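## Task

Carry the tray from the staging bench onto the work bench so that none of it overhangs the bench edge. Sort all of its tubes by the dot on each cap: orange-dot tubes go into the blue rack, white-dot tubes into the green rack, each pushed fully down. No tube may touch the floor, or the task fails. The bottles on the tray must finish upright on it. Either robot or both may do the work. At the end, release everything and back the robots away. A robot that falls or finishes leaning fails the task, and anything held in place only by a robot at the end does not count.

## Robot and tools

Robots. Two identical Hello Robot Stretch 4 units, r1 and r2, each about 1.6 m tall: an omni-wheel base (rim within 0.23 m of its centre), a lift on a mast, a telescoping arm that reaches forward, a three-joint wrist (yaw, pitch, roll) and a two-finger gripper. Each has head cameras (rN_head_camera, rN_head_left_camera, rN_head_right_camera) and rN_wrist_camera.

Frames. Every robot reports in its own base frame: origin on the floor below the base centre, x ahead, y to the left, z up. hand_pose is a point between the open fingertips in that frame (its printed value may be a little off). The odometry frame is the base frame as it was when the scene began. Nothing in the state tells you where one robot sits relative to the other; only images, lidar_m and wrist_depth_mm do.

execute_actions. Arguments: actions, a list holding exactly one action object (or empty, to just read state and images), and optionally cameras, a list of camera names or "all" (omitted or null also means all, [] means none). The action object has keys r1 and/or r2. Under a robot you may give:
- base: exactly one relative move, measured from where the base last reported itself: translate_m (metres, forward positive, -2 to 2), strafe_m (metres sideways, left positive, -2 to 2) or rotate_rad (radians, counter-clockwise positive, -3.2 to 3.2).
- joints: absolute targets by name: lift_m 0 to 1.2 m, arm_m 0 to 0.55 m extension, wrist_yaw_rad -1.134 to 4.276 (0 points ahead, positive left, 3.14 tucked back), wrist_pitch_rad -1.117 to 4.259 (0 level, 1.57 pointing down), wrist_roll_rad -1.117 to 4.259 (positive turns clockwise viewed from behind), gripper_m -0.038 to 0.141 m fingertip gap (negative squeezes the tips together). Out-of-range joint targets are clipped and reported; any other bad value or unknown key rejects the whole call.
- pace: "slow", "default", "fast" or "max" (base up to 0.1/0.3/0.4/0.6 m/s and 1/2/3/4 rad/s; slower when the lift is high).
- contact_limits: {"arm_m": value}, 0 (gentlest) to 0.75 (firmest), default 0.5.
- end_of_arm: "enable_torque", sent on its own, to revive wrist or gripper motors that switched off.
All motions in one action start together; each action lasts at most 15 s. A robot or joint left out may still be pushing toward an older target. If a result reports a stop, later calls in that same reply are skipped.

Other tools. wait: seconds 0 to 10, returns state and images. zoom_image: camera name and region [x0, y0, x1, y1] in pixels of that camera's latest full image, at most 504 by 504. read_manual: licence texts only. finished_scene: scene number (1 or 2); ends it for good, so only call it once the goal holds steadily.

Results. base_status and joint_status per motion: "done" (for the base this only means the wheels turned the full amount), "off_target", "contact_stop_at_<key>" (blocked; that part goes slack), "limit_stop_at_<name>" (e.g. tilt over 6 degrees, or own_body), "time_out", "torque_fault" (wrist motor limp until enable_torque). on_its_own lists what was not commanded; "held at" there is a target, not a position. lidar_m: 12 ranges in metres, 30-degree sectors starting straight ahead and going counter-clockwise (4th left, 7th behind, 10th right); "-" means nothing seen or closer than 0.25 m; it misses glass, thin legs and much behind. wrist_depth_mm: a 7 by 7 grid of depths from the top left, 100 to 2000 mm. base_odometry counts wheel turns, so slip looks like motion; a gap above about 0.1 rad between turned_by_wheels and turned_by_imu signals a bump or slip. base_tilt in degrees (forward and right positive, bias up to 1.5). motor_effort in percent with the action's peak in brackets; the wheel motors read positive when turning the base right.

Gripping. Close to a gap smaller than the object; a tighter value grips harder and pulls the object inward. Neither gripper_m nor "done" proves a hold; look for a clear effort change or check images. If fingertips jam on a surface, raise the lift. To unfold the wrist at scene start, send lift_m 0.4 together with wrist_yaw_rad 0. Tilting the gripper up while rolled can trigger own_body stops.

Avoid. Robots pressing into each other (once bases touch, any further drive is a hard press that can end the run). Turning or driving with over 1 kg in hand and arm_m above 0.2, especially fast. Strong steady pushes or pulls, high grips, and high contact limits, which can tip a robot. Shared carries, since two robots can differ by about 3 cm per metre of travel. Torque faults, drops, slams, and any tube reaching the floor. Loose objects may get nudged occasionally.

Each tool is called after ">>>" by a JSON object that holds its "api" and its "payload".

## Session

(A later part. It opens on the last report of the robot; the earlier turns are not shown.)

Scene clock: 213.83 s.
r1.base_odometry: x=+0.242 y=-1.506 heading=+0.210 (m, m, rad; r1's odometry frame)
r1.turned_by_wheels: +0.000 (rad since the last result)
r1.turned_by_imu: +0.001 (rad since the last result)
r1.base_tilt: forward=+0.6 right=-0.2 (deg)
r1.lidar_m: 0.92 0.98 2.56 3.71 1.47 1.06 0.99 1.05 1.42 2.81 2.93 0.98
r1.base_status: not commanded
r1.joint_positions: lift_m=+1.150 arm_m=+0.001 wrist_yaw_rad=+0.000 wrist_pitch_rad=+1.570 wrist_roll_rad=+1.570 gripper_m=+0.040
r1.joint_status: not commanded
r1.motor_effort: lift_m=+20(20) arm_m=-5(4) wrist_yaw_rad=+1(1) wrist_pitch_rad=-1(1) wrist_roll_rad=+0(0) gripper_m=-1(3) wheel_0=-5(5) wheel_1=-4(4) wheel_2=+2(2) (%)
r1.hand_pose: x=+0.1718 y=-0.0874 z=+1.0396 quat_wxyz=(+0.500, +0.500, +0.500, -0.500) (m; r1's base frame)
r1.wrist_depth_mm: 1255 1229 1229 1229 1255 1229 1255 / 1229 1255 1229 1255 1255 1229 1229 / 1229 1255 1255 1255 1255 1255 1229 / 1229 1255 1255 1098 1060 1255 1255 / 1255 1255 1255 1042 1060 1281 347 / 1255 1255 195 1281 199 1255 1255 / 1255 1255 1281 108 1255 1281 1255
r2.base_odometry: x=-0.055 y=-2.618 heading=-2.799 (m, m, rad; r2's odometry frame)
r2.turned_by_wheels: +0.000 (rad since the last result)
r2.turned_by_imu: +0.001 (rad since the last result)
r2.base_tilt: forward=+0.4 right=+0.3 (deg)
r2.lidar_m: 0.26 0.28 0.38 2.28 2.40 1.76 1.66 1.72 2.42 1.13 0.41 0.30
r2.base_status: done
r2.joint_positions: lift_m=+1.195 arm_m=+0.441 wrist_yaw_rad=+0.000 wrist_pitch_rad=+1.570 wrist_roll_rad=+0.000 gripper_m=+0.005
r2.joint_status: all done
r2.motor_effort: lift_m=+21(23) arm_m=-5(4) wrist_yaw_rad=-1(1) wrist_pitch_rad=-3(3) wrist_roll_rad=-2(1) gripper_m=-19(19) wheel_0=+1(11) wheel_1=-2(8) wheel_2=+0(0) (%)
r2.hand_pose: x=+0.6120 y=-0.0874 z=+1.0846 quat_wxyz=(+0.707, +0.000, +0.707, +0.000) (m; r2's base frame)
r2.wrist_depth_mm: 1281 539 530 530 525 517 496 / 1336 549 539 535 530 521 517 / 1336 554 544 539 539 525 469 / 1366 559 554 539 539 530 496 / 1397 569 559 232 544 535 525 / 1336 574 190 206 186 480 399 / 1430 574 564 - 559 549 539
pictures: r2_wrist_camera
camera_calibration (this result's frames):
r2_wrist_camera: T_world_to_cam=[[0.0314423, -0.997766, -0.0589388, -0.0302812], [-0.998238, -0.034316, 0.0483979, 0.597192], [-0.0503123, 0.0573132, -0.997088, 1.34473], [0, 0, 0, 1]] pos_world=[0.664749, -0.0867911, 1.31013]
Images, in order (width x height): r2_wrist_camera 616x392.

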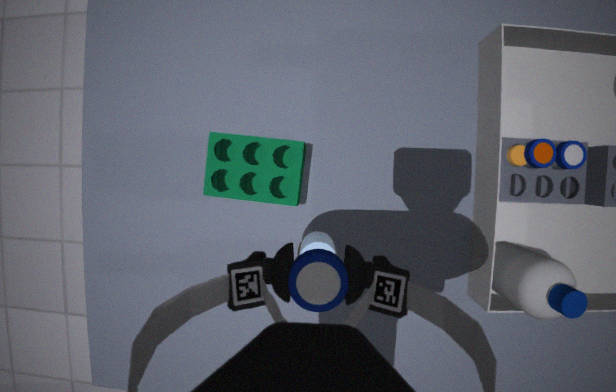

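>>> {"api": "execute_actions", "payload": {"actions": [{"r2":{"base":{"strafe_m":0.135},"joints":{"lift_m":1.08,"arm_m":0.535}}}], "cameras": ["r2_wrist_camera"]}}

Scene clock: 230.57 s.
r1.base_odometry: x=+0.242 y=-1.506 heading=+0.210 (m, m, rad; r1's odometry frame)
r1.turned_by_wheels: +0.000 (rad since the last result)
r1.turned_by_imu: +0.002 (rad since the last result)
r1.base_tilt: forward=+0.6 right=-0.2 (deg)
r1.lidar_m: 0.94 0.98 2.54 3.71 1.43 1.04 0.99 1.05 1.43 2.82 2.92 0.99
r1.base_status: not commanded
r1.joint_positions: lift_m=+1.150 arm_m=+0.001 wrist_yaw_rad=+0.000 wrist_pitch_rad=+1.570 wrist_roll_rad=+1.570 gripper_m=+0.040
r1.joint_status: not commanded
r1.motor_effort: lift_m=+20(20) arm_m=-4(4) wrist_yaw_rad=+0(1) wrist_pitch_rad=-2(1) wrist_roll_rad=+0(1) gripper_m=-1(5) wheel_0=-5(5) wheel_1=-4(4) wheel_2=+2(2) (%)
r1.hand_pose: x=+0.1718 y=-0.0874 z=+1.0396 quat_wxyz=(+0.500, +0.500, +0.500, -0.500) (m; r1's base frame)
r1.wrist_depth_mm: 1229 1229 1229 1255 1229 1229 1229 / 1229 1229 1255 1229 1255 1255 1255 / 1229 1255 1229 1255 1255 1229 1229 / 1255 1255 1229 1098 1042 1229 1308 / 1255 1255 1255 1060 1060 1255 347 / 1255 1281 195 1255 199 1281 1281 / 1255 1281 1308 108 1255 1255 1281
r2.base_odometry: x=-0.010 y=-2.745 heading=-2.799 (m, m, rad; r2's odometry frame)
r2.turned_by_wheels: +0.000 (rad since the last result)
r2.turned_by_imu: -0.001 (rad since the last result)
r2.base_tilt: forward=+0.4 right=+0.3 (deg)
r2.lidar_m: 0.26 0.30 2.24 2.14 2.23 1.77 1.67 1.71 2.41 1.13 0.39 0.29
r2.base_status: done
r2.joint_positions: lift_m=+1.080 arm_m=+0.534 wrist_yaw_rad=+0.000 wrist_pitch_rad=+1.570 wrist_roll_rad=+0.000 gripper_m=+0.005
r2.joint_status: all done
r2.motor_effort: lift_m=+18(18) arm_m=+5(4) wrist_yaw_rad=+1(0) wrist_pitch_rad=-2(2) wrist_roll_rad=-1(2) gripper_m=-19(17) wheel_0=+1(13) wheel_1=-1(8) wheel_2=+0(0) (%)
r2.hand_pose: x=+0.7053 y=-0.0874 z=+0.9699 quat_wxyz=(+0.707, +0.000, +0.707, +0.000) (m; r2's base frame)
r2.wrist_depth_mm: 1205 424 421 421 413 410 404 / 1205 433 427 424 418 413 410 / 1229 439 433 421 424 418 410 / 1255 436 436 427 427 421 418 / 1281 442 433 231 373 424 424 / 1281 449 190 206 186 427 430 / 1255 455 449 - 433 430 427
pictures: r2_wrist_camera
camera_calibration (this result's frames):
r2_wrist_camera: T_world_to_cam=[[0.0314775, -0.997765, -0.0589359, -0.0400028], [-0.998242, -0.0343459, 0.0483065, 0.695978], [-0.0502228, 0.0573117, -0.997092, 1.235], [0, 0, 0, 1]] pos_world=[0.758038, -0.0867895, 1.19544]
Images, in order (width x height): r2_wrist_camera 616x392.

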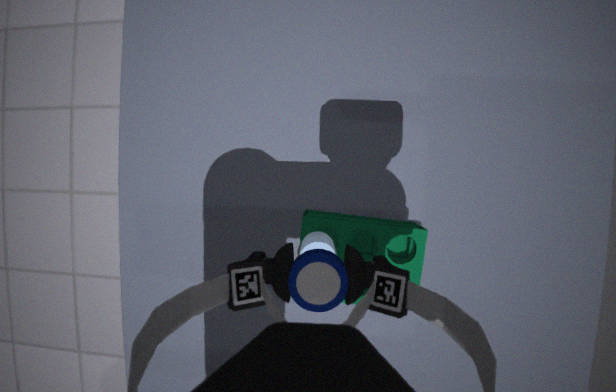

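>>> {"api": "execute_actions", "payload": {"actions": [{"r2":{"joints":{"arm_m":0.53},"pace":"slow"}}], "cameras": []}}

>>> {"api": "execute_actions", "payload": {"actions": [{"r2":{"joints":{"lift_m":0.99},"pace":"slow"}}], "cameras": ["r2_wrist_camera"]}}

Scene clock: 243.53 s.
r1.base_odometry: x=+0.242 y=-1.506 heading=+0.210 (m, m, rad; r1's odometry frame)
r1.turned_by_wheels: +0.000 (rad since the last result)
r1.turned_by_imu: +0.001 (rad since the last result)
r1.base_tilt: forward=+0.7 right=-0.2 (deg)
r1.lidar_m: 0.93 0.97 2.55 3.69 1.47 1.06 0.99 1.05 1.42 2.81 2.95 0.98
r1.base_status: not commanded
r1.joint_positions: lift_m=+1.150 arm_m=+0.001 wrist_yaw_rad=+0.000 wrist_pitch_rad=+1.570 wrist_roll_rad=+1.570 gripper_m=+0.040
r1.joint_status: not commanded
r1.motor_effort: lift_m=+20(20) arm_m=-5(4) wrist_yaw_rad=-1(0) wrist_pitch_rad=-2(1) wrist_roll_rad=+0(0) gripper_m=-6(2) wheel_0=-5(5) wheel_1=-4(4) wheel_2=+2(2) (%)
r1.hand_pose: x=+0.1718 y=-0.0874 z=+1.0396 quat_wxyz=(+0.500, +0.500, +0.500, -0.500) (m; r1's base frame)
r1.wrist_depth_mm: 1229 1229 1255 1229 1229 1255 1255 / 1229 1229 1229 1255 1255 1281 1255 / 1229 1229 1255 1255 1255 1255 1229 / 1229 1255 1229 1098 1042 1281 1255 / 1281 1255 1255 1060 1042 1255 347 / 1255 1281 195 1255 200 1281 1281 / 1281 1255 1255 108 1255 1255 1255
r2.base_odometry: x=-0.010 y=-2.745 heading=-2.799 (m, m, rad; r2's odometry frame)
r2.turned_by_wheels: +0.000 (rad since the last result)
r2.turned_by_imu: -0.001 (rad since the last result)
r2.base_tilt: forward=+0.4 right=+0.3 (deg)
r2.lidar_m: 0.25 0.27 2.26 2.14 2.23 1.74 1.68 1.70 2.40 1.11 0.41 0.28
r2.base_status: not commanded
r2.joint_positions: lift_m=+1.080 arm_m=+0.531 wrist_yaw_rad=+0.000 wrist_pitch_rad=+1.570 wrist_roll_rad=+0.000 gripper_m=+0.005
r2.joint_status: all done
r2.motor_effort: lift_m=+18(17) arm_m=-5(4) wrist_yaw_rad=+0(0) wrist_pitch_rad=-2(2) wrist_roll_rad=-1(2) gripper_m=-18(19) wheel_0=+1(1) wheel_1=-1(2) wheel_2=+0(0) (%)
r2.hand_pose: x=+0.7020 y=-0.0874 z=+0.9699 quat_wxyz=(+0.707, +0.000, +0.707, +0.000) (m; r2's base frame)
r2.wrist_depth_mm: 1205 427 424 415 415 407 407 / 1229 433 427 424 418 413 407 / 1229 439 430 424 421 418 415 / 1229 439 433 430 427 421 415 / 1255 445 436 231 370 424 421 / 1281 449 189 206 186 433 427 / 1308 455 449 - 433 430 433
pictures: none
No camera images: the call's "cameras" was empty. Leave "cameras" out to get every camera's image.

Scene clock: 245.17 s.
r1.base_odometry: x=+0.242 y=-1.506 heading=+0.210 (m, m, rad; r1's odometry frame)
r1.turned_by_wheels: +0.000 (rad since the last result)
r1.turned_by_imu: +0.001 (rad since the last result)
r1.base_tilt: forward=+0.7 right=-0.3 (deg)
r1.lidar_m: 0.95 0.97 2.53 3.70 1.47 1.07 0.99 1.03 1.41 2.80 2.95 1.00
r1.base_status: not commanded
r1.joint_positions: lift_m=+1.150 arm_m=+0.001 wrist_yaw_rad=+0.000 wrist_pitch_rad=+1.570 wrist_roll_rad=+1.570 gripper_m=+0.040
r1.joint_status: not commanded
r1.motor_effort: lift_m=+20(20) arm_m=-4(4) wrist_yaw_rad=+0(1) wrist_pitch_rad=-1(1) wrist_roll_rad=+0(0) gripper_m=-2(2) wheel_0=-5(5) wheel_1=-4(4) wheel_2=+2(2) (%)
r1.hand_pose: x=+0.1718 y=-0.0874 z=+1.0396 quat_wxyz=(+0.500, +0.500, +0.500, -0.500) (m; r1's base frame)
r1.wrist_depth_mm: 1255 1229 1229 1229 1229 1255 1255 / 1229 1255 1255 1255 1255 1229 1229 / 1255 1255 1229 1229 1255 1281 1255 / 1255 1229 1229 1098 1060 1255 1229 / 1281 1255 1255 1060 1042 1281 347 / 1229 1255 195 1255 198 1255 1255 / 1255 1229 1281 108 1255 1255 1255
r2.base_odometry: x=-0.010 y=-2.745 heading=-2.799 (m, m, rad; r2's odometry frame)
r2.turned_by_wheels: +0.000 (rad since the last result)
r2.turned_by_imu: +0.000 (rad since the last result)
r2.base_tilt: forward=+0.4 right=+0.3 (deg)
r2.lidar_m: 0.27 0.27 2.26 2.14 2.23 1.77 1.67 1.73 2.40 1.14 0.42 0.29
r2.base_status: not commanded
r2.joint_positions: lift_m=+0.990 arm_m=+0.531 wrist_yaw_rad=+0.000 wrist_pitch_rad=+1.570 wrist_roll_rad=+0.000 gripper_m=+0.005
r2.joint_status: all done
r2.motor_effort: lift_m=+18(16) arm_m=-5(5) wrist_yaw_rad=+0(1) wrist_pitch_rad=-2(2) wrist_roll_rad=-1(2) gripper_m=-20(19) wheel_0=+1(1) wheel_1=-1(1) wheel_2=+0(0) (%)
r2.hand_pose: x=+0.7020 y=-0.0874 z=+0.8799 quat_wxyz=(+0.707, +0.000, +0.707, +0.000) (m; r2's base frame)
r2.wrist_depth_mm: 1118 338 332 330 327 324 320 / 1138 340 340 332 330 325 322 / 1118 345 340 336 332 329 325 / 1138 347 343 338 336 334 329 / 1182 353 349 231 279 334 332 / 1182 355 190 205 186 338 338 / 1229 359 355 - 345 340 340
pictures: r2_wrist_camera
camera_calibration (this result's frames):
r2_wrist_camera: T_world_to_cam=[[0.031477, -0.997765, -0.0589361, -0.0452025], [-0.998242, -0.0343458, 0.0483135, 0.697052], [-0.0502298, 0.0573117, -0.997092, 1.14512], [0, 0, 0, 1]] pos_world=[0.754768, -0.0867896, 1.10545]
Images, in order (width x height): r2_wrist_camera 616x392.

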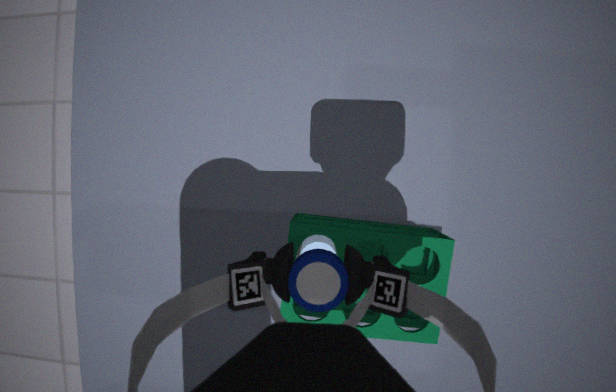

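>>> {"api": "execute_actions", "payload": {"actions": [{"r2":{"joints":{"gripper_m":0.05}}}], "cameras": []}}

>>> {"api": "execute_actions", "payload": {"actions": [{"r2":{"joints":{"lift_m":1.08}}}], "cameras": []}}

>>> {"api": "execute_actions", "payload": {"actions": [{"r2":{"base":{"strafe_m":-0.43},"joints":{"wrist_roll_rad":1.57,"arm_m":0.54}}}], "cameras": ["r2_wrist_camera"]}}

Scene clock: 254.90 s.
r1.base_odometry: x=+0.242 y=-1.506 heading=+0.210 (m, m, rad; r1's odometry frame)
r1.turned_by_wheels: +0.000 (rad since the last result)
r1.turned_by_imu: +0.001 (rad since the last result)
r1.base_tilt: forward=+0.6 right=-0.2 (deg)
r1.lidar_m: 0.94 0.99 2.53 3.70 1.44 1.07 0.98 1.05 1.42 2.83 2.94 1.01
r1.base_status: not commanded
r1.joint_positions: lift_m=+1.150 arm_m=+0.001 wrist_yaw_rad=+0.000 wrist_pitch_rad=+1.570 wrist_roll_rad=+1.570 gripper_m=+0.040
r1.joint_status: not commanded
r1.motor_effort: lift_m=+20(20) arm_m=-4(5) wrist_yaw_rad=+1(0) wrist_pitch_rad=-1(1) wrist_roll_rad=+1(1) gripper_m=-2(6) wheel_0=-5(5) wheel_1=-4(4) wheel_2=+2(2) (%)
r1.hand_pose: x=+0.1718 y=-0.0874 z=+1.0396 quat_wxyz=(+0.500, +0.500, +0.500, -0.500) (m; r1's base frame)
r1.wrist_depth_mm: 1255 1205 1229 1205 1255 1255 1255 / 1255 1229 1255 1229 1229 1229 1255 / 1255 1229 1255 1255 1255 1255 1255 / 1255 1255 1255 1098 1042 1229 1255 / 1281 1255 1255 1042 1060 1255 347 / 1281 1255 196 1255 199 1255 1255 / 1281 1255 1255 108 1255 1281 1281
r2.base_odometry: x=-0.010 y=-2.745 heading=-2.799 (m, m, rad; r2's odometry frame)
r2.turned_by_wheels: +0.000 (rad since the last result)
r2.turned_by_imu: -0.001 (rad since the last result)
r2.base_tilt: forward=+0.4 right=+0.3 (deg)
r2.lidar_m: 0.27 0.29 2.24 2.14 2.22 1.76 1.67 1.73 2.40 1.13 0.41 0.26
r2.base_status: not commanded
r2.joint_positions: lift_m=+0.990 arm_m=+0.531 wrist_yaw_rad=+0.000 wrist_pitch_rad=+1.570 wrist_roll_rad=+0.000 gripper_m=+0.050
r2.joint_status: all done
r2.motor_effort: lift_m=+18(18) arm_m=-5(5) wrist_yaw_rad=+0(1) wrist_pitch_rad=-2(2) wrist_roll_rad=-1(2) gripper_m=-3(16) wheel_0=+1(1) wheel_1=-1(1) wheel_2=+0(0) (%)
r2.hand_pose: x=+0.7020 y=-0.0874 z=+0.8799 quat_wxyz=(+0.707, +0.000, +0.707, +0.000) (m; r2's base frame)
r2.wrist_depth_mm: 1118 338 332 332 325 324 319 / 1118 342 336 332 327 325 324 / 1138 342 342 336 334 329 327 / 1160 349 343 340 336 330 329 / 1160 351 347 281 307 334 330 / 1160 353 349 222 195 338 336 / 1160 359 355 - 345 340 340
pictures: none
No camera images: the call's "cameras" was empty. Leave "cameras" out to get every camera's image.

Scene clock: 256.27 s.
r1.base_odometry: x=+0.242 y=-1.506 heading=+0.210 (m, m, rad; r1's odometry frame)
r1.turned_by_wheels: +0.000 (rad since the last result)
r1.turned_by_imu: +0.000 (rad since the last result)
r1.base_tilt: forward=+0.6 right=-0.2 (deg)
r1.lidar_m: 0.94 1.00 2.55 3.69 1.46 1.03 1.00 1.04 1.41 2.83 2.94 0.99
r1.base_status: not commanded
r1.joint_positions: lift_m=+1.150 arm_m=+0.001 wrist_yaw_rad=+0.000 wrist_pitch_rad=+1.570 wrist_roll_rad=+1.570 gripper_m=+0.040
r1.joint_status: not commanded
r1.motor_effort: lift_m=+20(20) arm_m=-4(4) wrist_yaw_rad=+1(1) wrist_pitch_rad=-1(1) wrist_roll_rad=+0(0) gripper_m=-3(3) wheel_0=-5(5) wheel_1=-4(4) wheel_2=+2(2) (%)
r1.hand_pose: x=+0.1718 y=-0.0874 z=+1.0396 quat_wxyz=(+0.500, +0.500, +0.500, -0.500) (m; r1's base frame)
r1.wrist_depth_mm: 1229 1255 1229 1255 1205 1281 1229 / 1229 1229 1229 1229 1255 1229 1205 / 1229 1229 1255 1229 1255 1255 1255 / 1255 1255 1255 1098 1042 1255 1255 / 1255 1229 1229 1042 1060 1229 347 / 1255 1255 195 1281 199 1281 1281 / 1255 1229 1229 108 1308 1255 1281
r2.base_odometry: x=-0.010 y=-2.745 heading=-2.799 (m, m, rad; r2's odometry frame)
r2.turned_by_wheels: +0.000 (rad since the last result)
r2.turned_by_imu: +0.000 (rad since the last result)
r2.base_tilt: forward=+0.4 right=+0.3 (deg)
r2.lidar_m: 0.27 0.28 2.24 2.14 2.25 1.77 1.69 1.74 2.37 1.13 0.41 0.27
r2.base_status: not commanded
r2.joint_positions: lift_m=+1.080 arm_m=+0.531 wrist_yaw_rad=+0.000 wrist_pitch_rad=+1.570 wrist_roll_rad=+0.000 gripper_m=+0.050
r2.joint_status: all done
r2.motor_effort: lift_m=+22(23) arm_m=-5(5) wrist_yaw_rad=-1(0) wrist_pitch_rad=-2(2) wrist_roll_rad=-1(1) gripper_m=-2(5) wheel_0=+1(1) wheel_1=-1(1) wheel_2=+0(0) (%)
r2.hand_pose: x=+0.7020 y=-0.0874 z=+0.9696 quat_wxyz=(+0.707, +0.000, +0.707, +0.000) (m; r2's base frame)
r2.wrist_depth_mm: 1182 427 418 415 413 410 404 / 1229 433 427 421 418 410 407 / 1255 433 430 427 421 415 413 / 1205 439 436 430 427 421 418 / 1255 449 439 375 370 430 418 / 1281 452 442 377 196 430 424 / 1308 452 452 - 436 430 424
pictures: none
No camera images: the call's "cameras" was empty. Leave "cameras" out to get every camera's image.

Scene clock: 259.03 s.
r1.base_odometry: x=+0.242 y=-1.506 heading=+0.210 (m, m, rad; r1's odometry frame)
r1.turned_by_wheels: +0.000 (rad since the last result)
r1.turned_by_imu: +0.001 (rad since the last result)
r1.base_tilt: forward=+0.6 right=-0.3 (deg)
r1.lidar_m: 0.95 0.98 2.55 3.70 1.45 1.07 1.00 1.04 1.42 2.83 2.94 1.00
r1.base_status: not commanded
r1.joint_positions: lift_m=+1.150 arm_m=+0.001 wrist_yaw_rad=+0.000 wrist_pitch_rad=+1.570 wrist_roll_rad=+1.570 gripper_m=+0.040
r1.joint_status: not commanded
r1.motor_effort: lift_m=+20(20) arm_m=-5(4) wrist_yaw_rad=+1(1) wrist_pitch_rad=-1(1) wrist_roll_rad=+0(0) gripper_m=-1(4) wheel_0=-5(5) wheel_1=-4(4) wheel_2=+2(2) (%)
r1.hand_pose: x=+0.1718 y=-0.0874 z=+1.0396 quat_wxyz=(+0.500, +0.500, +0.500, -0.500) (m; r1's base frame)
r1.wrist_depth_mm: 1229 1255 1229 1229 1229 1229 1255 / 1229 1255 1255 1229 1229 1255 1229 / 1255 1229 1205 1255 1255 1281 1229 / 1229 1255 1255 1098 1060 1281 1255 / 1255 1229 1281 1060 1042 1281 349 / 1229 1229 195 1255 199 1255 1255 / 1229 1255 1255 108 1281 1255 1281
r2.base_odometry: x=-0.154 y=-2.340 heading=-2.799 (m, m, rad; r2's odometry frame)
r2.turned_by_wheels: +0.000 (rad since the last result)
r2.turned_by_imu: -0.001 (rad since the last result)
r2.base_tilt: forward=+0.3 right=+0.3 (deg)
r2.lidar_m: 0.25 0.28 0.37 2.58 2.45 1.76 1.67 1.73 2.41 2.60 0.41 0.27
r2.base_status: done
r2.joint_positions: lift_m=+1.080 arm_m=+0.539 wrist_yaw_rad=+0.000 wrist_pitch_rad=+1.570 wrist_roll_rad=+1.570 gripper_m=+0.050
r2.joint_status: all done
r2.motor_effort: lift_m=+22(22) arm_m=+4(5) wrist_yaw_rad=-2(1) wrist_pitch_rad=-2(2) wrist_roll_rad=+1(5) gripper_m=-4(3) wheel_0=+1(12) wheel_1=+0(8) wheel_2=+0(0) (%)
r2.hand_pose: x=+0.7103 y=-0.0874 z=+0.9696 quat_wxyz=(+0.501, +0.500, +0.500, -0.499) (m; r2's base frame)
r2.wrist_depth_mm: 427 430 293 404 399 397 413 / 433 433 418 421 418 418 418 / 439 433 430 424 421 421 421 / 436 433 433 421 427 424 421 / 442 439 433 366 424 307 424 / 449 442 362 309 196 304 427 / 449 445 442 - 436 433 433
pictures: r2_wrist_camera
camera_calibration (this result's frames):
r2_wrist_camera: T_world_to_cam=[[-0.99767, -0.0329296, -0.0597489, 0.775945], [-0.0358856, 0.998149, 0.049094, 0.106944], [0.0580217, 0.0511238, -0.997005, 1.15745], [0, 0, 0, 1]] pos_world=[0.710818, -0.140368, 1.1951]
Images, in order (width x height): r2_wrist_camera 616x392.

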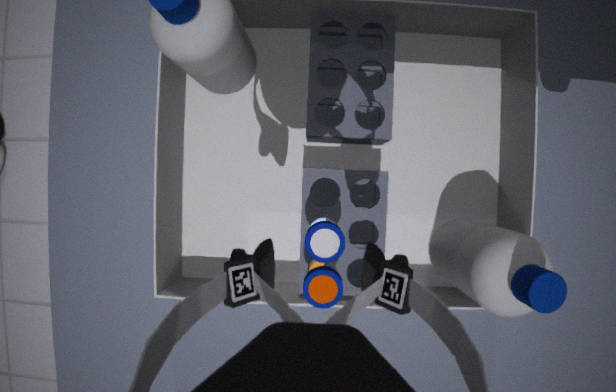

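>>> {"api": "execute_actions", "payload": {"actions": [{"r2":{"base":{"strafe_m":-0.003},"joints":{"lift_m":0.985,"arm_m":0.532}}}], "cameras": []}}

>>> {"api": "execute_actions", "payload": {"actions": [{"r2":{"joints":{"gripper_m":0.005}}}], "cameras": []}}

>>> {"api": "execute_actions", "payload": {"actions": [{"r2":{"joints":{"lift_m":1.15}}}], "cameras": []}}

>>> {"api": "execute_actions", "payload": {"actions": [{"r2":{"base":{"strafe_m":0.355},"joints":{"arm_m":0.523,"wrist_roll_rad":0}}}], "cameras": []}}

>>> {"api": "execute_actions", "payload": {"actions": [{"r2":{"joints":{"lift_m":1.08}}}], "cameras": ["r2_wrist_camera"]}}

Scene clock: 273.03 s.
r1.base_odometry: x=+0.242 y=-1.506 heading=+0.210 (m, m, rad; r1's odometry frame)
r1.turned_by_wheels: +0.000 (rad since the last result)
r1.turned_by_imu: +0.002 (rad since the last result)
r1.base_tilt: forward=+0.5 right=-0.1 (deg)
r1.lidar_m: 0.94 0.99 2.53 3.71 1.46 1.05 0.98 1.05 1.41 2.81 2.94 0.99
r1.base_status: not commanded
r1.joint_positions: lift_m=+1.150 arm_m=+0.001 wrist_yaw_rad=+0.000 wrist_pitch_rad=+1.570 wrist_roll_rad=+1.570 gripper_m=+0.040
r1.joint_status: not commanded
r1.motor_effort: lift_m=+20(20) arm_m=-5(5) wrist_yaw_rad=+1(0) wrist_pitch_rad=-1(1) wrist_roll_rad=+0(1) gripper_m=-5(5) wheel_0=-5(5) wheel_1=-4(4) wheel_2=+2(2) (%)
r1.hand_pose: x=+0.1718 y=-0.0874 z=+1.0396 quat_wxyz=(+0.500, +0.500, +0.500, -0.500) (m; r1's base frame)
r1.wrist_depth_mm: 1229 1255 1255 1229 1229 1229 1229 / 1255 1255 1229 1255 1229 1255 1255 / 1255 1281 1229 1229 1255 1255 1255 / 1255 1229 1229 1078 1042 1229 1229 / 1255 1229 1281 1060 1060 1255 349 / 1255 1255 196 1281 200 1229 1255 / 1255 1281 1255 108 1255 1281 1255
r2.base_odometry: x=-0.155 y=-2.337 heading=-2.799 (m, m, rad; r2's odometry frame)
r2.turned_by_wheels: +0.000 (rad since the last result)
r2.turned_by_imu: -0.001 (rad since the last result)
r2.base_tilt: forward=+0.4 right=+0.4 (deg)
r2.lidar_m: 0.27 0.30 0.40 2.56 2.43 1.76 1.67 1.71 2.43 2.61 0.40 0.29
r2.base_status: done
r2.joint_positions: lift_m=+0.985 arm_m=+0.533 wrist_yaw_rad=+0.000 wrist_pitch_rad=+1.570 wrist_roll_rad=+1.570 gripper_m=+0.050
r2.joint_status: all done
r2.motor_effort: lift_m=+18(24) arm_m=-5(7) wrist_yaw_rad=+0(3) wrist_pitch_rad=-3(2) wrist_roll_rad=+1(1) gripper_m=-3(3) wheel_0=+1(7) wheel_1=-1(6) wheel_2=+0(1) (%)
r2.hand_pose: x=+0.7040 y=-0.0874 z=+0.8749 quat_wxyz=(+0.501, +0.500, +0.500, -0.499) (m; r2's base frame)
r2.wrist_depth_mm: 336 253 293 314 294 324 315 / 340 332 330 300 297 324 317 / 340 317 334 332 330 325 317 / 340 320 334 327 327 327 314 / 343 324 336 273 327 306 234 / 347 304 290 214 196 247 200 / 349 349 343 - 281 262 -
pictures: none
No camera images: the call's "cameras" was empty. Leave "cameras" out to get every camera's image.

Scene clock: 274.27 s.
r1.base_odometry: x=+0.242 y=-1.506 heading=+0.210 (m, m, rad; r1's odometry frame)
r1.turned_by_wheels: +0.000 (rad since the last result)
r1.turned_by_imu: +0.000 (rad since the last result)
r1.base_tilt: forward=+0.6 right=-0.4 (deg)
r1.lidar_m: 0.94 0.98 2.55 3.69 1.46 1.05 0.99 1.05 1.45 2.81 2.95 0.99
r1.base_status: not commanded
r1.joint_positions: lift_m=+1.150 arm_m=+0.001 wrist_yaw_rad=+0.000 wrist_pitch_rad=+1.570 wrist_roll_rad=+1.570 gripper_m=+0.040
r1.joint_status: not commanded
r1.motor_effort: lift_m=+20(20) arm_m=-4(4) wrist_yaw_rad=+0(1) wrist_pitch_rad=-1(1) wrist_roll_rad=+0(0) gripper_m=-4(4) wheel_0=-5(5) wheel_1=-4(4) wheel_2=+2(2) (%)
r1.hand_pose: x=+0.1718 y=-0.0874 z=+1.0396 quat_wxyz=(+0.500, +0.500, +0.500, -0.500) (m; r1's base frame)
r1.wrist_depth_mm: 1255 1281 1229 1229 1255 1255 1255 / 1255 1255 1255 1255 1281 1255 1229 / 1255 1255 1229 1205 1255 1255 1255 / 1255 1255 1229 1098 1042 1229 1255 / 1229 1255 1281 1042 1042 1255 349 / 1255 1255 195 1255 199 1255 1281 / 1281 1255 1281 108 1281 1255 1229
r2.base_odometry: x=-0.155 y=-2.337 heading=-2.799 (m, m, rad; r2's odometry frame)
r2.turned_by_wheels: +0.000 (rad since the last result)
r2.turned_by_imu: +0.000 (rad since the last result)
r2.base_tilt: forward=+0.4 right=+0.3 (deg)
r2.lidar_m: 0.26 0.27 0.39 2.58 2.43 1.76 1.69 1.74 2.41 2.61 0.41 0.30
r2.base_status: not commanded
r2.joint_positions: lift_m=+0.985 arm_m=+0.533 wrist_yaw_rad=+0.000 wrist_pitch_rad=+1.570 wrist_roll_rad=+1.570 gripper_m=+0.005
r2.joint_status: all done
r2.motor_effort: lift_m=+18(18) arm_m=-5(5) wrist_yaw_rad=-1(1) wrist_pitch_rad=-2(2) wrist_roll_rad=+0(1) gripper_m=-18(19) wheel_0=+1(1) wheel_1=-1(1) wheel_2=+0(0) (%)
r2.hand_pose: x=+0.7040 y=-0.0874 z=+0.8749 quat_wxyz=(+0.501, +0.500, +0.500, -0.499) (m; r2's base frame)
r2.wrist_depth_mm: 336 253 293 312 296 324 312 / 336 330 330 301 294 324 315 / 340 315 334 332 329 327 319 / 343 320 334 327 327 327 315 / 345 324 334 229 304 303 235 / 343 300 190 206 187 231 200 / 349 347 345 - 282 277 -
pictures: none
No camera images: the call's "cameras" was empty. Leave "cameras" out to get every camera's image.

Scene clock: 276.03 s.
r1.base_odometry: x=+0.242 y=-1.506 heading=+0.210 (m, m, rad; r1's odometry frame)
r1.turned_by_wheels: +0.000 (rad since the last result)
r1.turned_by_imu: +0.001 (rad since the last result)
r1.base_tilt: forward=+0.4 right=-0.2 (deg)
r1.lidar_m: 0.94 0.99 2.52 3.68 1.46 1.05 0.99 1.04 1.42 2.82 2.94 0.98
r1.base_status: not commanded
r1.joint_positions: lift_m=+1.150 arm_m=+0.001 wrist_yaw_rad=+0.000 wrist_pitch_rad=+1.570 wrist_roll_rad=+1.570 gripper_m=+0.040
r1.joint_status: not commanded
r1.motor_effort: lift_m=+20(20) arm_m=-5(4) wrist_yaw_rad=+0(1) wrist_pitch_rad=-1(1) wrist_roll_rad=+0(0) gripper_m=-3(4) wheel_0=-5(5) wheel_1=-4(4) wheel_2=+2(2) (%)
r1.hand_pose: x=+0.1718 y=-0.0874 z=+1.0396 quat_wxyz=(+0.500, +0.500, +0.500, -0.500) (m; r1's base frame)
r1.wrist_depth_mm: 1255 1229 1229 1205 1281 1255 1205 / 1229 1229 1229 1255 1255 1229 1255 / 1255 1255 1229 1229 1255 1255 1255 / 1229 1229 1229 1118 1060 1255 1281 / 1229 1281 1255 1060 1042 1255 349 / 1255 1255 195 1255 199 1255 1281 / 1255 1229 1255 108 1255 1281 1255
r2.base_odometry: x=-0.155 y=-2.337 heading=-2.799 (m, m, rad; r2's odometry frame)
r2.turned_by_wheels: +0.000 (rad since the last result)
r2.turned_by_imu: +0.000 (rad since the last result)
r2.base_tilt: forward=+0.4 right=+0.3 (deg)
r2.lidar_m: 0.27 0.29 0.40 2.59 2.44 1.75 1.68 1.72 2.36 2.63 0.44 0.25
r2.base_status: not commanded
r2.joint_positions: lift_m=+1.150 arm_m=+0.533 wrist_yaw_rad=+0.000 wrist_pitch_rad=+1.570 wrist_roll_rad=+1.570 gripper_m=+0.005
r2.joint_status: all done
r2.motor_effort: lift_m=+22(24) arm_m=-5(5) wrist_yaw_rad=+1(2) wrist_pitch_rad=-2(3) wrist_roll_rad=+1(1) gripper_m=-17(19) wheel_0=+1(1) wheel_1=-1(1) wheel_2=+0(0) (%)
r2.hand_pose: x=+0.7040 y=-0.0874 z=+1.0395 quat_wxyz=(+0.501, +0.500, +0.500, -0.499) (m; r2's base frame)
r2.wrist_depth_mm: 1281 496 355 452 480 477 488 / 1255 504 418 488 488 480 480 / 1281 500 496 492 496 492 488 / 1281 508 500 496 492 492 496 / 1308 508 496 228 452 362 492 / 1308 512 189 206 187 496 496 / 1308 517 517 - 508 500 504
pictures: none
No camera images: the call's "cameras" was empty. Leave "cameras" out to get every camera's image.

Scene clock: 278.53 s.
r1.base_odometry: x=+0.242 y=-1.506 heading=+0.210 (m, m, rad; r1's odometry frame)
r1.turned_by_wheels: +0.000 (rad since the last result)
r1.turned_by_imu: +0.001 (rad since the last result)
r1.base_tilt: forward=+0.6 right=-0.3 (deg)
r1.lidar_m: 0.93 0.99 2.55 3.69 1.48 1.04 0.98 1.03 1.43 2.82 2.96 0.98
r1.base_status: not commanded
r1.joint_positions: lift_m=+1.150 arm_m=+0.001 wrist_yaw_rad=+0.000 wrist_pitch_rad=+1.570 wrist_roll_rad=+1.570 gripper_m=+0.040
r1.joint_status: not commanded
r1.motor_effort: lift_m=+20(20) arm_m=-4(4) wrist_yaw_rad=+0(1) wrist_pitch_rad=-1(1) wrist_roll_rad=+1(1) gripper_m=-1(5) wheel_0=-5(5) wheel_1=-4(4) wheel_2=+2(2) (%)
r1.hand_pose: x=+0.1718 y=-0.0874 z=+1.0396 quat_wxyz=(+0.500, +0.500, +0.500, -0.500) (m; r1's base frame)
r1.wrist_depth_mm: 1229 1229 1229 1255 1255 1255 1255 / 1229 1229 1229 1229 1281 1255 1255 / 1229 1255 1229 1281 1229 1255 1229 / 1255 1255 1255 1078 1025 1255 1255 / 1255 1281 1255 1042 1060 1308 349 / 1255 1281 195 1281 199 1229 1281 / 1229 1255 1255 108 1255 1255 1281
r2.base_odometry: x=-0.036 y=-2.671 heading=-2.799 (m, m, rad; r2's odometry frame)
r2.turned_by_wheels: +0.000 (rad since the last result)
r2.turned_by_imu: +0.000 (rad since the last result)
r2.base_tilt: forward=+0.4 right=+0.3 (deg)
r2.lidar_m: 0.26 0.29 2.31 2.22 2.32 1.77 1.67 1.73 2.41 1.13 0.39 0.29
r2.base_status: done
r2.joint_positions: lift_m=+1.150 arm_m=+0.524 wrist_yaw_rad=+0.000 wrist_pitch_rad=+1.570 wrist_roll_rad=+0.000 gripper_m=+0.005
r2.joint_status: all done
r2.motor_effort: lift_m=+21(22) arm_m=-5(7) wrist_yaw_rad=-1(0) wrist_pitch_rad=-1(3) wrist_roll_rad=-1(3) gripper_m=-18(18) wheel_0=-1(10) wheel_1=+0(8) wheel_2=+0(1) (%)
r2.hand_pose: x=+0.6950 y=-0.0874 z=+1.0396 quat_wxyz=(+0.707, +0.000, +0.707, +0.000) (m; r2's base frame)
r2.wrist_depth_mm: 1281 492 492 488 480 473 469 / 1281 504 500 492 488 480 477 / 1308 504 504 500 492 484 452 / 1308 508 504 500 492 492 436 / 1366 517 512 228 504 496 433 / 1336 521 190 205 186 500 445 / 1366 530 525 - 504 500 433
pictures: none
No camera images: the call's "cameras" was empty. Leave "cameras" out to get every camera's image.

Scene clock: 279.80 s.
r1.base_odometry: x=+0.242 y=-1.506 heading=+0.210 (m, m, rad; r1's odometry frame)
r1.turned_by_wheels: +0.000 (rad since the last result)
r1.turned_by_imu: +0.000 (rad since the last result)
r1.base_tilt: forward=+0.6 right=-0.2 (deg)
r1.lidar_m: 0.94 0.96 2.56 3.70 1.45 1.04 1.00 1.02 1.43 2.81 2.93 0.99
r1.base_status: not commanded
r1.joint_positions: lift_m=+1.150 arm_m=+0.001 wrist_yaw_rad=+0.000 wrist_pitch_rad=+1.570 wrist_roll_rad=+1.570 gripper_m=+0.040
r1.joint_status: not commanded
r1.motor_effort: lift_m=+20(20) arm_m=-5(4) wrist_yaw_rad=-1(0) wrist_pitch_rad=-1(1) wrist_roll_rad=+0(0) gripper_m=-3(5) wheel_0=-5(5) wheel_1=-4(4) wheel_2=+2(2) (%)
r1.hand_pose: x=+0.1718 y=-0.0874 z=+1.0396 quat_wxyz=(+0.500, +0.500, +0.500, -0.500) (m; r1's base frame)
r1.wrist_depth_mm: 1229 1229 1205 1255 1255 1229 1255 / 1229 1229 1229 1229 1255 1255 1229 / 1255 1229 1255 1255 1255 1281 1229 / 1229 1255 1255 1098 1042 1255 1229 / 1255 1255 1255 1042 1042 1255 351 / 1255 1281 195 1255 199 1255 1255 / 1281 1255 1281 108 1281 1255 1281
r2.base_odometry: x=-0.036 y=-2.671 heading=-2.799 (m, m, rad; r2's odometry frame)
r2.turned_by_wheels: +0.000 (rad since the last result)
r2.turned_by_imu: +0.000 (rad since the last result)
r2.base_tilt: forward=+0.4 right=+0.3 (deg)
r2.lidar_m: 0.27 0.27 2.32 2.23 2.30 1.76 1.67 1.74 2.42 1.16 0.41 0.29
r2.base_status: not commanded
r2.joint_positions: lift_m=+1.080 arm_m=+0.524 wrist_yaw_rad=+0.000 wrist_pitch_rad=+1.570 wrist_roll_rad=+0.000 gripper_m=+0.005
r2.joint_status: all done
r2.motor_effort: lift_m=+18(20) arm_m=-5(5) wrist_yaw_rad=-1(0) wrist_pitch_rad=-2(3) wrist_roll_rad=-2(1) gripper_m=-18(18) wheel_0=-1(1) wheel_1=+0(0) wheel_2=+0(0) (%)
r2.hand_pose: x=+0.6950 y=-0.0874 z=+0.9699 quat_wxyz=(+0.707, +0.000, +0.707, +0.000) (m; r2's base frame)
r2.wrist_depth_mm: 820 427 421 415 415 404 404 / 1205 430 427 418 418 415 407 / 1205 436 427 427 421 415 413 / 1255 439 436 430 424 418 410 / 1255 442 377 228 430 424 415 / 1255 449 189 206 187 427 424 / 1308 452 449 - 439 433 418
pictures: r2_wrist_camera
camera_calibration (this result's frames):
r2_wrist_camera: T_world_to_cam=[[0.0313311, -0.99777, -0.0589366, -0.0395776], [-0.998246, -0.0342005, 0.0483259, 0.685694], [-0.0502338, 0.0573191, -0.997091, 1.23448], [0, 0, 0, 1]] pos_world=[0.747744, -0.0867973, 1.19542]
Images, in order (width x height): r2_wrist_camera 616x392.

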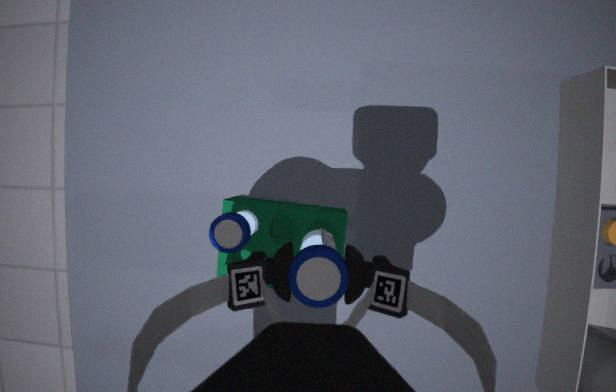

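>>> {"api": "execute_actions", "payload": {"actions": [{"r2":{"base":{"strafe_m":-0.002},"joints":{"arm_m":0.528},"pace":"slow"}}], "cameras": []}}

>>> {"api": "execute_actions", "payload": {"actions": [{"r2":{"joints":{"lift_m":0.99},"pace":"slow"}}], "cameras": ["r2_wrist_camera"]}}

Scene clock: 286.77 s.
r1.base_odometry: x=+0.242 y=-1.506 heading=+0.210 (m, m, rad; r1's odometry frame)
r1.turned_by_wheels: +0.000 (rad since the last result)
r1.turned_by_imu: +0.001 (rad since the last result)
r1.base_tilt: forward=+0.6 right=-0.3 (deg)
r1.lidar_m: 0.94 0.97 2.54 3.68 1.48 1.06 1.01 1.03 1.41 2.82 2.93 0.99
r1.base_status: not commanded
r1.joint_positions: lift_m=+1.150 arm_m=+0.001 wrist_yaw_rad=+0.000 wrist_pitch_rad=+1.570 wrist_roll_rad=+1.570 gripper_m=+0.040
r1.joint_status: not commanded
r1.motor_effort: lift_m=+20(20) arm_m=-4(5) wrist_yaw_rad=+0(1) wrist_pitch_rad=-1(1) wrist_roll_rad=-1(1) gripper_m=-3(2) wheel_0=-5(5) wheel_1=-4(4) wheel_2=+2(2) (%)
r1.hand_pose: x=+0.1718 y=-0.0874 z=+1.0396 quat_wxyz=(+0.500, +0.500, +0.500, -0.500) (m; r1's base frame)
r1.wrist_depth_mm: 1229 1255 1229 1229 1255 1229 1229 / 1205 1229 1229 1255 1229 1229 1255 / 1281 1255 1255 1255 1229 1229 1255 / 1255 1255 1229 1098 1042 1229 1255 / 1281 1281 1229 1042 1042 1281 347 / 1281 1255 195 1255 198 1308 1255 / 1281 1255 1281 108 1255 1281 1255
r2.base_odometry: x=-0.037 y=-2.669 heading=-2.799 (m, m, rad; r2's odometry frame)
r2.turned_by_wheels: +0.000 (rad since the last result)
r2.turned_by_imu: -0.001 (rad since the last result)
r2.base_tilt: forward=+0.4 right=+0.3 (deg)
r2.lidar_m: 0.26 0.28 2.30 2.23 2.33 1.76 1.67 1.70 2.43 1.12 0.40 0.28
r2.base_status: done
r2.joint_positions: lift_m=+1.080 arm_m=+0.527 wrist_yaw_rad=+0.000 wrist_pitch_rad=+1.570 wrist_roll_rad=+0.000 gripper_m=+0.005
r2.joint_status: all done
r2.motor_effort: lift_m=+18(18) arm_m=+5(6) wrist_yaw_rad=+1(0) wrist_pitch_rad=-2(2) wrist_roll_rad=-1(1) gripper_m=-17(18) wheel_0=-1(6) wheel_1=+2(5) wheel_2=+0(1) (%)
r2.hand_pose: x=+0.6983 y=-0.0874 z=+0.9699 quat_wxyz=(+0.707, +0.000, +0.707, +0.000) (m; r2's base frame)
r2.wrist_depth_mm: 820 430 424 418 415 404 404 / 1205 430 427 421 415 410 407 / 1229 439 433 427 418 415 413 / 1229 439 430 427 424 421 407 / 1229 449 373 229 430 424 410 / 1255 449 190 206 186 427 421 / 1281 452 449 - 436 433 410
pictures: none
No camera images: the call's "cameras" was empty. Leave "cameras" out to get every camera's image.

Scene clock: 288.40 s.
r1.base_odometry: x=+0.242 y=-1.506 heading=+0.210 (m, m, rad; r1's odometry frame)
r1.turned_by_wheels: +0.000 (rad since the last result)
r1.turned_by_imu: +0.001 (rad since the last result)
r1.base_tilt: forward=+0.6 right=-0.4 (deg)
r1.lidar_m: 0.94 0.99 2.55 3.68 1.45 1.05 1.00 1.03 1.43 2.83 2.93 0.97
r1.base_status: not commanded
r1.joint_positions: lift_m=+1.150 arm_m=+0.001 wrist_yaw_rad=+0.000 wrist_pitch_rad=+1.570 wrist_roll_rad=+1.570 gripper_m=+0.040
r1.joint_status: not commanded
r1.motor_effort: lift_m=+20(20) arm_m=-5(5) wrist_yaw_rad=+0(0) wrist_pitch_rad=-1(1) wrist_roll_rad=+1(0) gripper_m=-3(3) wheel_0=-5(5) wheel_1=-4(4) wheel_2=+2(2) (%)
r1.hand_pose: x=+0.1718 y=-0.0874 z=+1.0396 quat_wxyz=(+0.500, +0.500, +0.500, -0.500) (m; r1's base frame)
r1.wrist_depth_mm: 1229 1205 1229 1255 1255 1229 1229 / 1229 1255 1229 1205 1229 1255 1255 / 1255 1229 1229 1281 1255 1255 1229 / 1229 1229 1255 1098 1042 1229 1229 / 1255 1229 1255 1060 1025 1229 349 / 1229 1255 195 1229 200 1255 1281 / 1255 1255 1255 108 1281 1255 1281
r2.base_odometry: x=-0.037 y=-2.669 heading=-2.799 (m, m, rad; r2's odometry frame)
r2.turned_by_wheels: +0.000 (rad since the last result)
r2.turned_by_imu: +0.000 (rad since the last result)
r2.base_tilt: forward=+0.4 right=+0.3 (deg)
r2.lidar_m: 0.27 0.27 2.32 2.21 2.31 1.76 1.69 1.74 2.40 1.11 0.42 0.27
r2.base_status: not commanded
r2.joint_positions: lift_m=+0.990 arm_m=+0.527 wrist_yaw_rad=+0.000 wrist_pitch_rad=+1.570 wrist_roll_rad=+0.000 gripper_m=+0.005
r2.joint_status: all done
r2.motor_effort: lift_m=+18(19) arm_m=+5(5) wrist_yaw_rad=+0(2) wrist_pitch_rad=-2(3) wrist_roll_rad=-2(1) gripper_m=-18(19) wheel_0=-1(1) wheel_1=+2(2) wheel_2=+0(0) (%)
r2.hand_pose: x=+0.6982 y=-0.0874 z=+0.8799 quat_wxyz=(+0.707, +0.000, +0.707, +0.000) (m; r2's base frame)
r2.wrist_depth_mm: 342 338 334 330 327 322 319 / 343 340 336 334 330 325 325 / 347 343 342 336 334 329 327 / 353 345 343 340 338 332 329 / 355 353 225 228 334 336 332 / 362 353 190 205 186 340 334 / 364 357 355 - 347 342 340
pictures: r2_wrist_camera
camera_calibration (this result's frames):
r2_wrist_camera: T_world_to_cam=[[0.0313314, -0.99777, -0.0589385, -0.0449805], [-0.998243, -0.0342046, 0.0483888, 0.693243], [-0.0502969, 0.0573189, -0.997088, 1.14498], [0, 0, 0, 1]] pos_world=[0.751023, -0.086797, 1.10545]
Images, in order (width x height): r2_wrist_camera 616x392.

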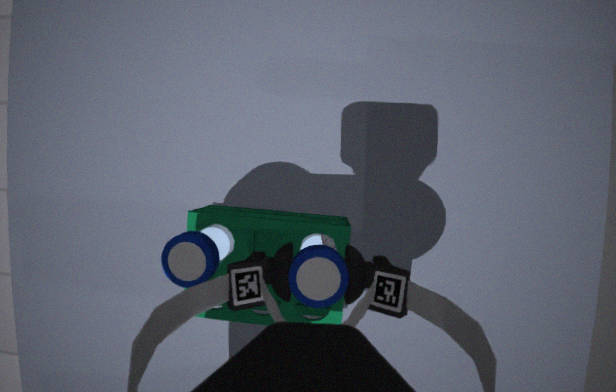

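>>> {"api": "execute_actions", "payload": {"actions": [{"r2":{"joints":{"gripper_m":0.042}}}], "cameras": []}}

>>> {"api": "execute_actions", "payload": {"actions": [{"r2":{"joints":{"lift_m":1.08}}}], "cameras": []}}

>>> {"api": "execute_actions", "payload": {"actions": [{"r2":{"base":{"strafe_m":-0.315},"joints":{"gripper_m":0.05,"arm_m":0.534}}}], "cameras": ["r2_wrist_camera"]}}

Scene clock: 296.27 s.
r1.base_odometry: x=+0.242 y=-1.506 heading=+0.210 (m, m, rad; r1's odometry frame)
r1.turned_by_wheels: +0.000 (rad since the last result)
r1.turned_by_imu: +0.001 (rad since the last result)
r1.base_tilt: forward=+0.5 right=-0.3 (deg)
r1.lidar_m: 0.92 0.99 2.53 3.70 1.44 1.05 0.98 1.03 1.41 2.82 2.94 0.99
r1.base_status: not commanded
r1.joint_positions: lift_m=+1.150 arm_m=+0.001 wrist_yaw_rad=+0.000 wrist_pitch_rad=+1.570 wrist_roll_rad=+1.570 gripper_m=+0.040
r1.joint_status: not commanded
r1.motor_effort: lift_m=+20(20) arm_m=-5(4) wrist_yaw_rad=+0(0) wrist_pitch_rad=-1(1) wrist_roll_rad=+0(0) gripper_m=-2(4) wheel_0=-5(5) wheel_1=-4(4) wheel_2=+2(2) (%)
r1.hand_pose: x=+0.1718 y=-0.0874 z=+1.0396 quat_wxyz=(+0.500, +0.500, +0.500, -0.500) (m; r1's base frame)
r1.wrist_depth_mm: 1229 1229 1229 1229 1255 1255 1255 / 1229 1229 1205 1255 1229 1229 1255 / 1229 1255 1255 1229 1281 1229 1255 / 1255 1255 1229 1098 1060 1281 1255 / 1255 1229 1255 1060 1042 1255 349 / 1229 1255 195 1281 200 1255 1255 / 1229 1229 1281 109 1255 1281 1255
r2.base_odometry: x=-0.037 y=-2.669 heading=-2.799 (m, m, rad; r2's odometry frame)
r2.turned_by_wheels: +0.000 (rad since the last result)
r2.turned_by_imu: -0.001 (rad since the last result)
r2.base_tilt: forward=+0.4 right=+0.3 (deg)
r2.lidar_m: 0.26 0.26 2.32 2.23 2.33 1.76 1.68 1.74 2.41 1.15 0.40 0.29
r2.base_status: not commanded
r2.joint_positions: lift_m=+0.990 arm_m=+0.527 wrist_yaw_rad=+0.000 wrist_pitch_rad=+1.570 wrist_roll_rad=+0.000 gripper_m=+0.042
r2.joint_status: all done
r2.motor_effort: lift_m=+18(17) arm_m=+5(5) wrist_yaw_rad=+1(0) wrist_pitch_rad=-2(2) wrist_roll_rad=-2(1) gripper_m=-2(19) wheel_0=-1(1) wheel_1=+1(1) wheel_2=+0(0) (%)
r2.hand_pose: x=+0.6982 y=-0.0874 z=+0.8799 quat_wxyz=(+0.707, +0.000, +0.707, +0.000) (m; r2's base frame)
r2.wrist_depth_mm: 340 338 332 330 327 324 322 / 345 343 338 332 330 327 324 / 347 345 340 340 332 329 329 / 351 347 342 342 336 332 330 / 355 349 224 279 338 338 332 / 359 353 224 221 189 340 338 / 366 359 355 - 345 342 340
pictures: none
No camera images: the call's "cameras" was empty. Leave "cameras" out to get every camera's image.

Scene clock: 297.63 s.
r1.base_odometry: x=+0.242 y=-1.506 heading=+0.210 (m, m, rad; r1's odometry frame)
r1.turned_by_wheels: +0.000 (rad since the last result)
r1.turned_by_imu: +0.000 (rad since the last result)
r1.base_tilt: forward=+0.6 right=-0.3 (deg)
r1.lidar_m: 0.94 0.97 2.53 3.73 1.48 1.07 1.00 1.06 1.38 2.81 2.92 1.01
r1.base_status: not commanded
r1.joint_positions: lift_m=+1.150 arm_m=+0.001 wrist_yaw_rad=+0.000 wrist_pitch_rad=+1.570 wrist_roll_rad=+1.570 gripper_m=+0.040
r1.joint_status: not commanded
r1.motor_effort: lift_m=+20(20) arm_m=-4(5) wrist_yaw_rad=+1(1) wrist_pitch_rad=-1(1) wrist_roll_rad=+1(0) gripper_m=-2(3) wheel_0=-5(5) wheel_1=-4(4) wheel_2=+2(2) (%)
r1.hand_pose: x=+0.1718 y=-0.0874 z=+1.0396 quat_wxyz=(+0.500, +0.500, +0.500, -0.500) (m; r1's base frame)
r1.wrist_depth_mm: 1205 1205 1205 1255 1229 1229 1255 / 1229 1255 1229 1255 1255 1281 1255 / 1255 1255 1229 1255 1229 1255 1281 / 1229 1255 1255 1118 1042 1255 1255 / 1255 1255 1255 1060 1042 1255 349 / 1255 1255 196 1255 200 1281 1255 / 1255 1255 1255 108 1255 1255 1281
r2.base_odometry: x=-0.037 y=-2.669 heading=-2.799 (m, m, rad; r2's odometry frame)
r2.turned_by_wheels: +0.000 (rad since the last result)
r2.turned_by_imu: +0.000 (rad since the last result)
r2.base_tilt: forward=+0.4 right=+0.3 (deg)
r2.lidar_m: 0.25 0.28 2.31 2.22 2.32 1.76 1.67 1.73 2.37 1.14 0.42 0.29
r2.base_status: not commanded
r2.joint_positions: lift_m=+1.080 arm_m=+0.527 wrist_yaw_rad=+0.000 wrist_pitch_rad=+1.570 wrist_roll_rad=+0.000 gripper_m=+0.042
r2.joint_status: all done
r2.motor_effort: lift_m=+22(27) arm_m=+5(5) wrist_yaw_rad=+0(2) wrist_pitch_rad=-2(2) wrist_roll_rad=-2(1) gripper_m=-4(5) wheel_0=-1(1) wheel_1=+1(1) wheel_2=+0(0) (%)
r2.hand_pose: x=+0.6982 y=-0.0874 z=+0.9696 quat_wxyz=(+0.707, +0.000, +0.707, +0.000) (m; r2's base frame)
r2.wrist_depth_mm: 831 427 424 418 415 407 407 / 1205 430 427 418 421 413 407 / 1229 436 433 427 424 415 410 / 1229 442 436 424 427 421 413 / 1281 439 375 373 430 424 413 / 1281 449 442 377 188 427 415 / 1281 455 452 - 439 433 410
pictures: none
No camera images: the call's "cameras" was empty. Leave "cameras" out to get every camera's image.

Scene clock: 300.00 s.
r1.base_odometry: x=+0.242 y=-1.506 heading=+0.210 (m, m, rad; r1's odometry frame)
r1.turned_by_wheels: +0.000 (rad since the last result)
r1.turned_by_imu: +0.001 (rad since the last result)
r1.base_tilt: forward=+0.6 right=-0.2 (deg)
r1.lidar_m: 0.94 0.99 2.54 3.74 1.43 1.06 1.00 1.05 1.43 2.81 2.93 0.99
r1.base_status: not commanded
r1.joint_positions: lift_m=+1.150 arm_m=+0.001 wrist_yaw_rad=+0.000 wrist_pitch_rad=+1.570 wrist_roll_rad=+1.570 gripper_m=+0.040
r1.joint_status: not commanded
r1.motor_effort: lift_m=+20(20) arm_m=-4(4) wrist_yaw_rad=+0(1) wrist_pitch_rad=-1(1) wrist_roll_rad=+0(1) gripper_m=-2(3) wheel_0=-5(5) wheel_1=-4(4) wheel_2=+2(2) (%)
r1.hand_pose: x=+0.1718 y=-0.0874 z=+1.0396 quat_wxyz=(+0.500, +0.500, +0.500, -0.500) (m; r1's base frame)
r1.wrist_depth_mm: 1255 1205 1229 1229 1229 1229 1255 / 1229 1229 1229 1255 1255 1229 1255 / 1255 1229 1255 1255 1255 1229 1229 / 1229 1281 1281 1098 1042 1255 1229 / 1229 1255 1255 1042 1042 1255 345 / 1229 1255 195 1229 200 1255 1281 / 1281 1255 1281 108 1281 1255 1281
r2.base_odometry: x=-0.143 y=-2.373 heading=-2.799 (m, m, rad; r2's odometry frame)
r2.turned_by_wheels: +0.000 (rad since the last result)
r2.turned_by_imu: -0.001 (rad since the last result)
r2.base_tilt: forward=+0.4 right=+0.4 (deg)
r2.lidar_m: 0.25 0.25 0.38 2.54 2.43 1.75 1.68 1.75 2.43 2.67 0.42 0.26
r2.base_status: done
r2.joint_positions: lift_m=+1.080 arm_m=+0.533 wrist_yaw_rad=+0.000 wrist_pitch_rad=+1.570 wrist_roll_rad=+0.000 gripper_m=+0.050
r2.joint_status: all done
r2.motor_effort: lift_m=+21(22) arm_m=+5(6) wrist_yaw_rad=-3(0) wrist_pitch_rad=-2(3) wrist_roll_rad=-2(1) gripper_m=-3(5) wheel_0=+0(7) wheel_1=+2(7) wheel_2=+0(0) (%)
r2.hand_pose: x=+0.7043 y=-0.0874 z=+0.9696 quat_wxyz=(+0.707, +0.000, +0.707, +0.000) (m; r2's base frame)
r2.wrist_depth_mm: 430 427 421 421 415 407 402 / 436 433 427 418 415 404 314 / 436 436 430 424 421 421 307 / 436 439 439 424 421 421 392 / 397 445 436 373 394 384 364 / 455 452 439 375 196 394 387 / 459 452 449 - 433 427 389
pictures: r2_wrist_camera
camera_calibration (this result's frames):
r2_wrist_camera: T_world_to_cam=[[0.0313434, -0.997769, -0.0589385, -0.0398923], [-0.998242, -0.0342165, 0.048388, 0.694923], [-0.0502967, 0.0573183, -0.997088, 1.2347], [0, 0, 0, 1]] pos_world=[0.757054, -0.0867964, 1.19513]
Images, in order (width x height): r2_wrist_camera 616x392.

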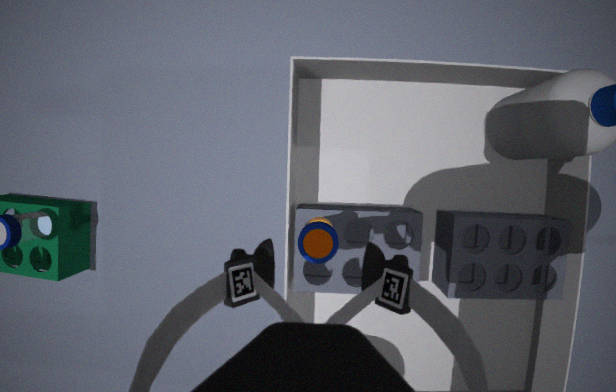

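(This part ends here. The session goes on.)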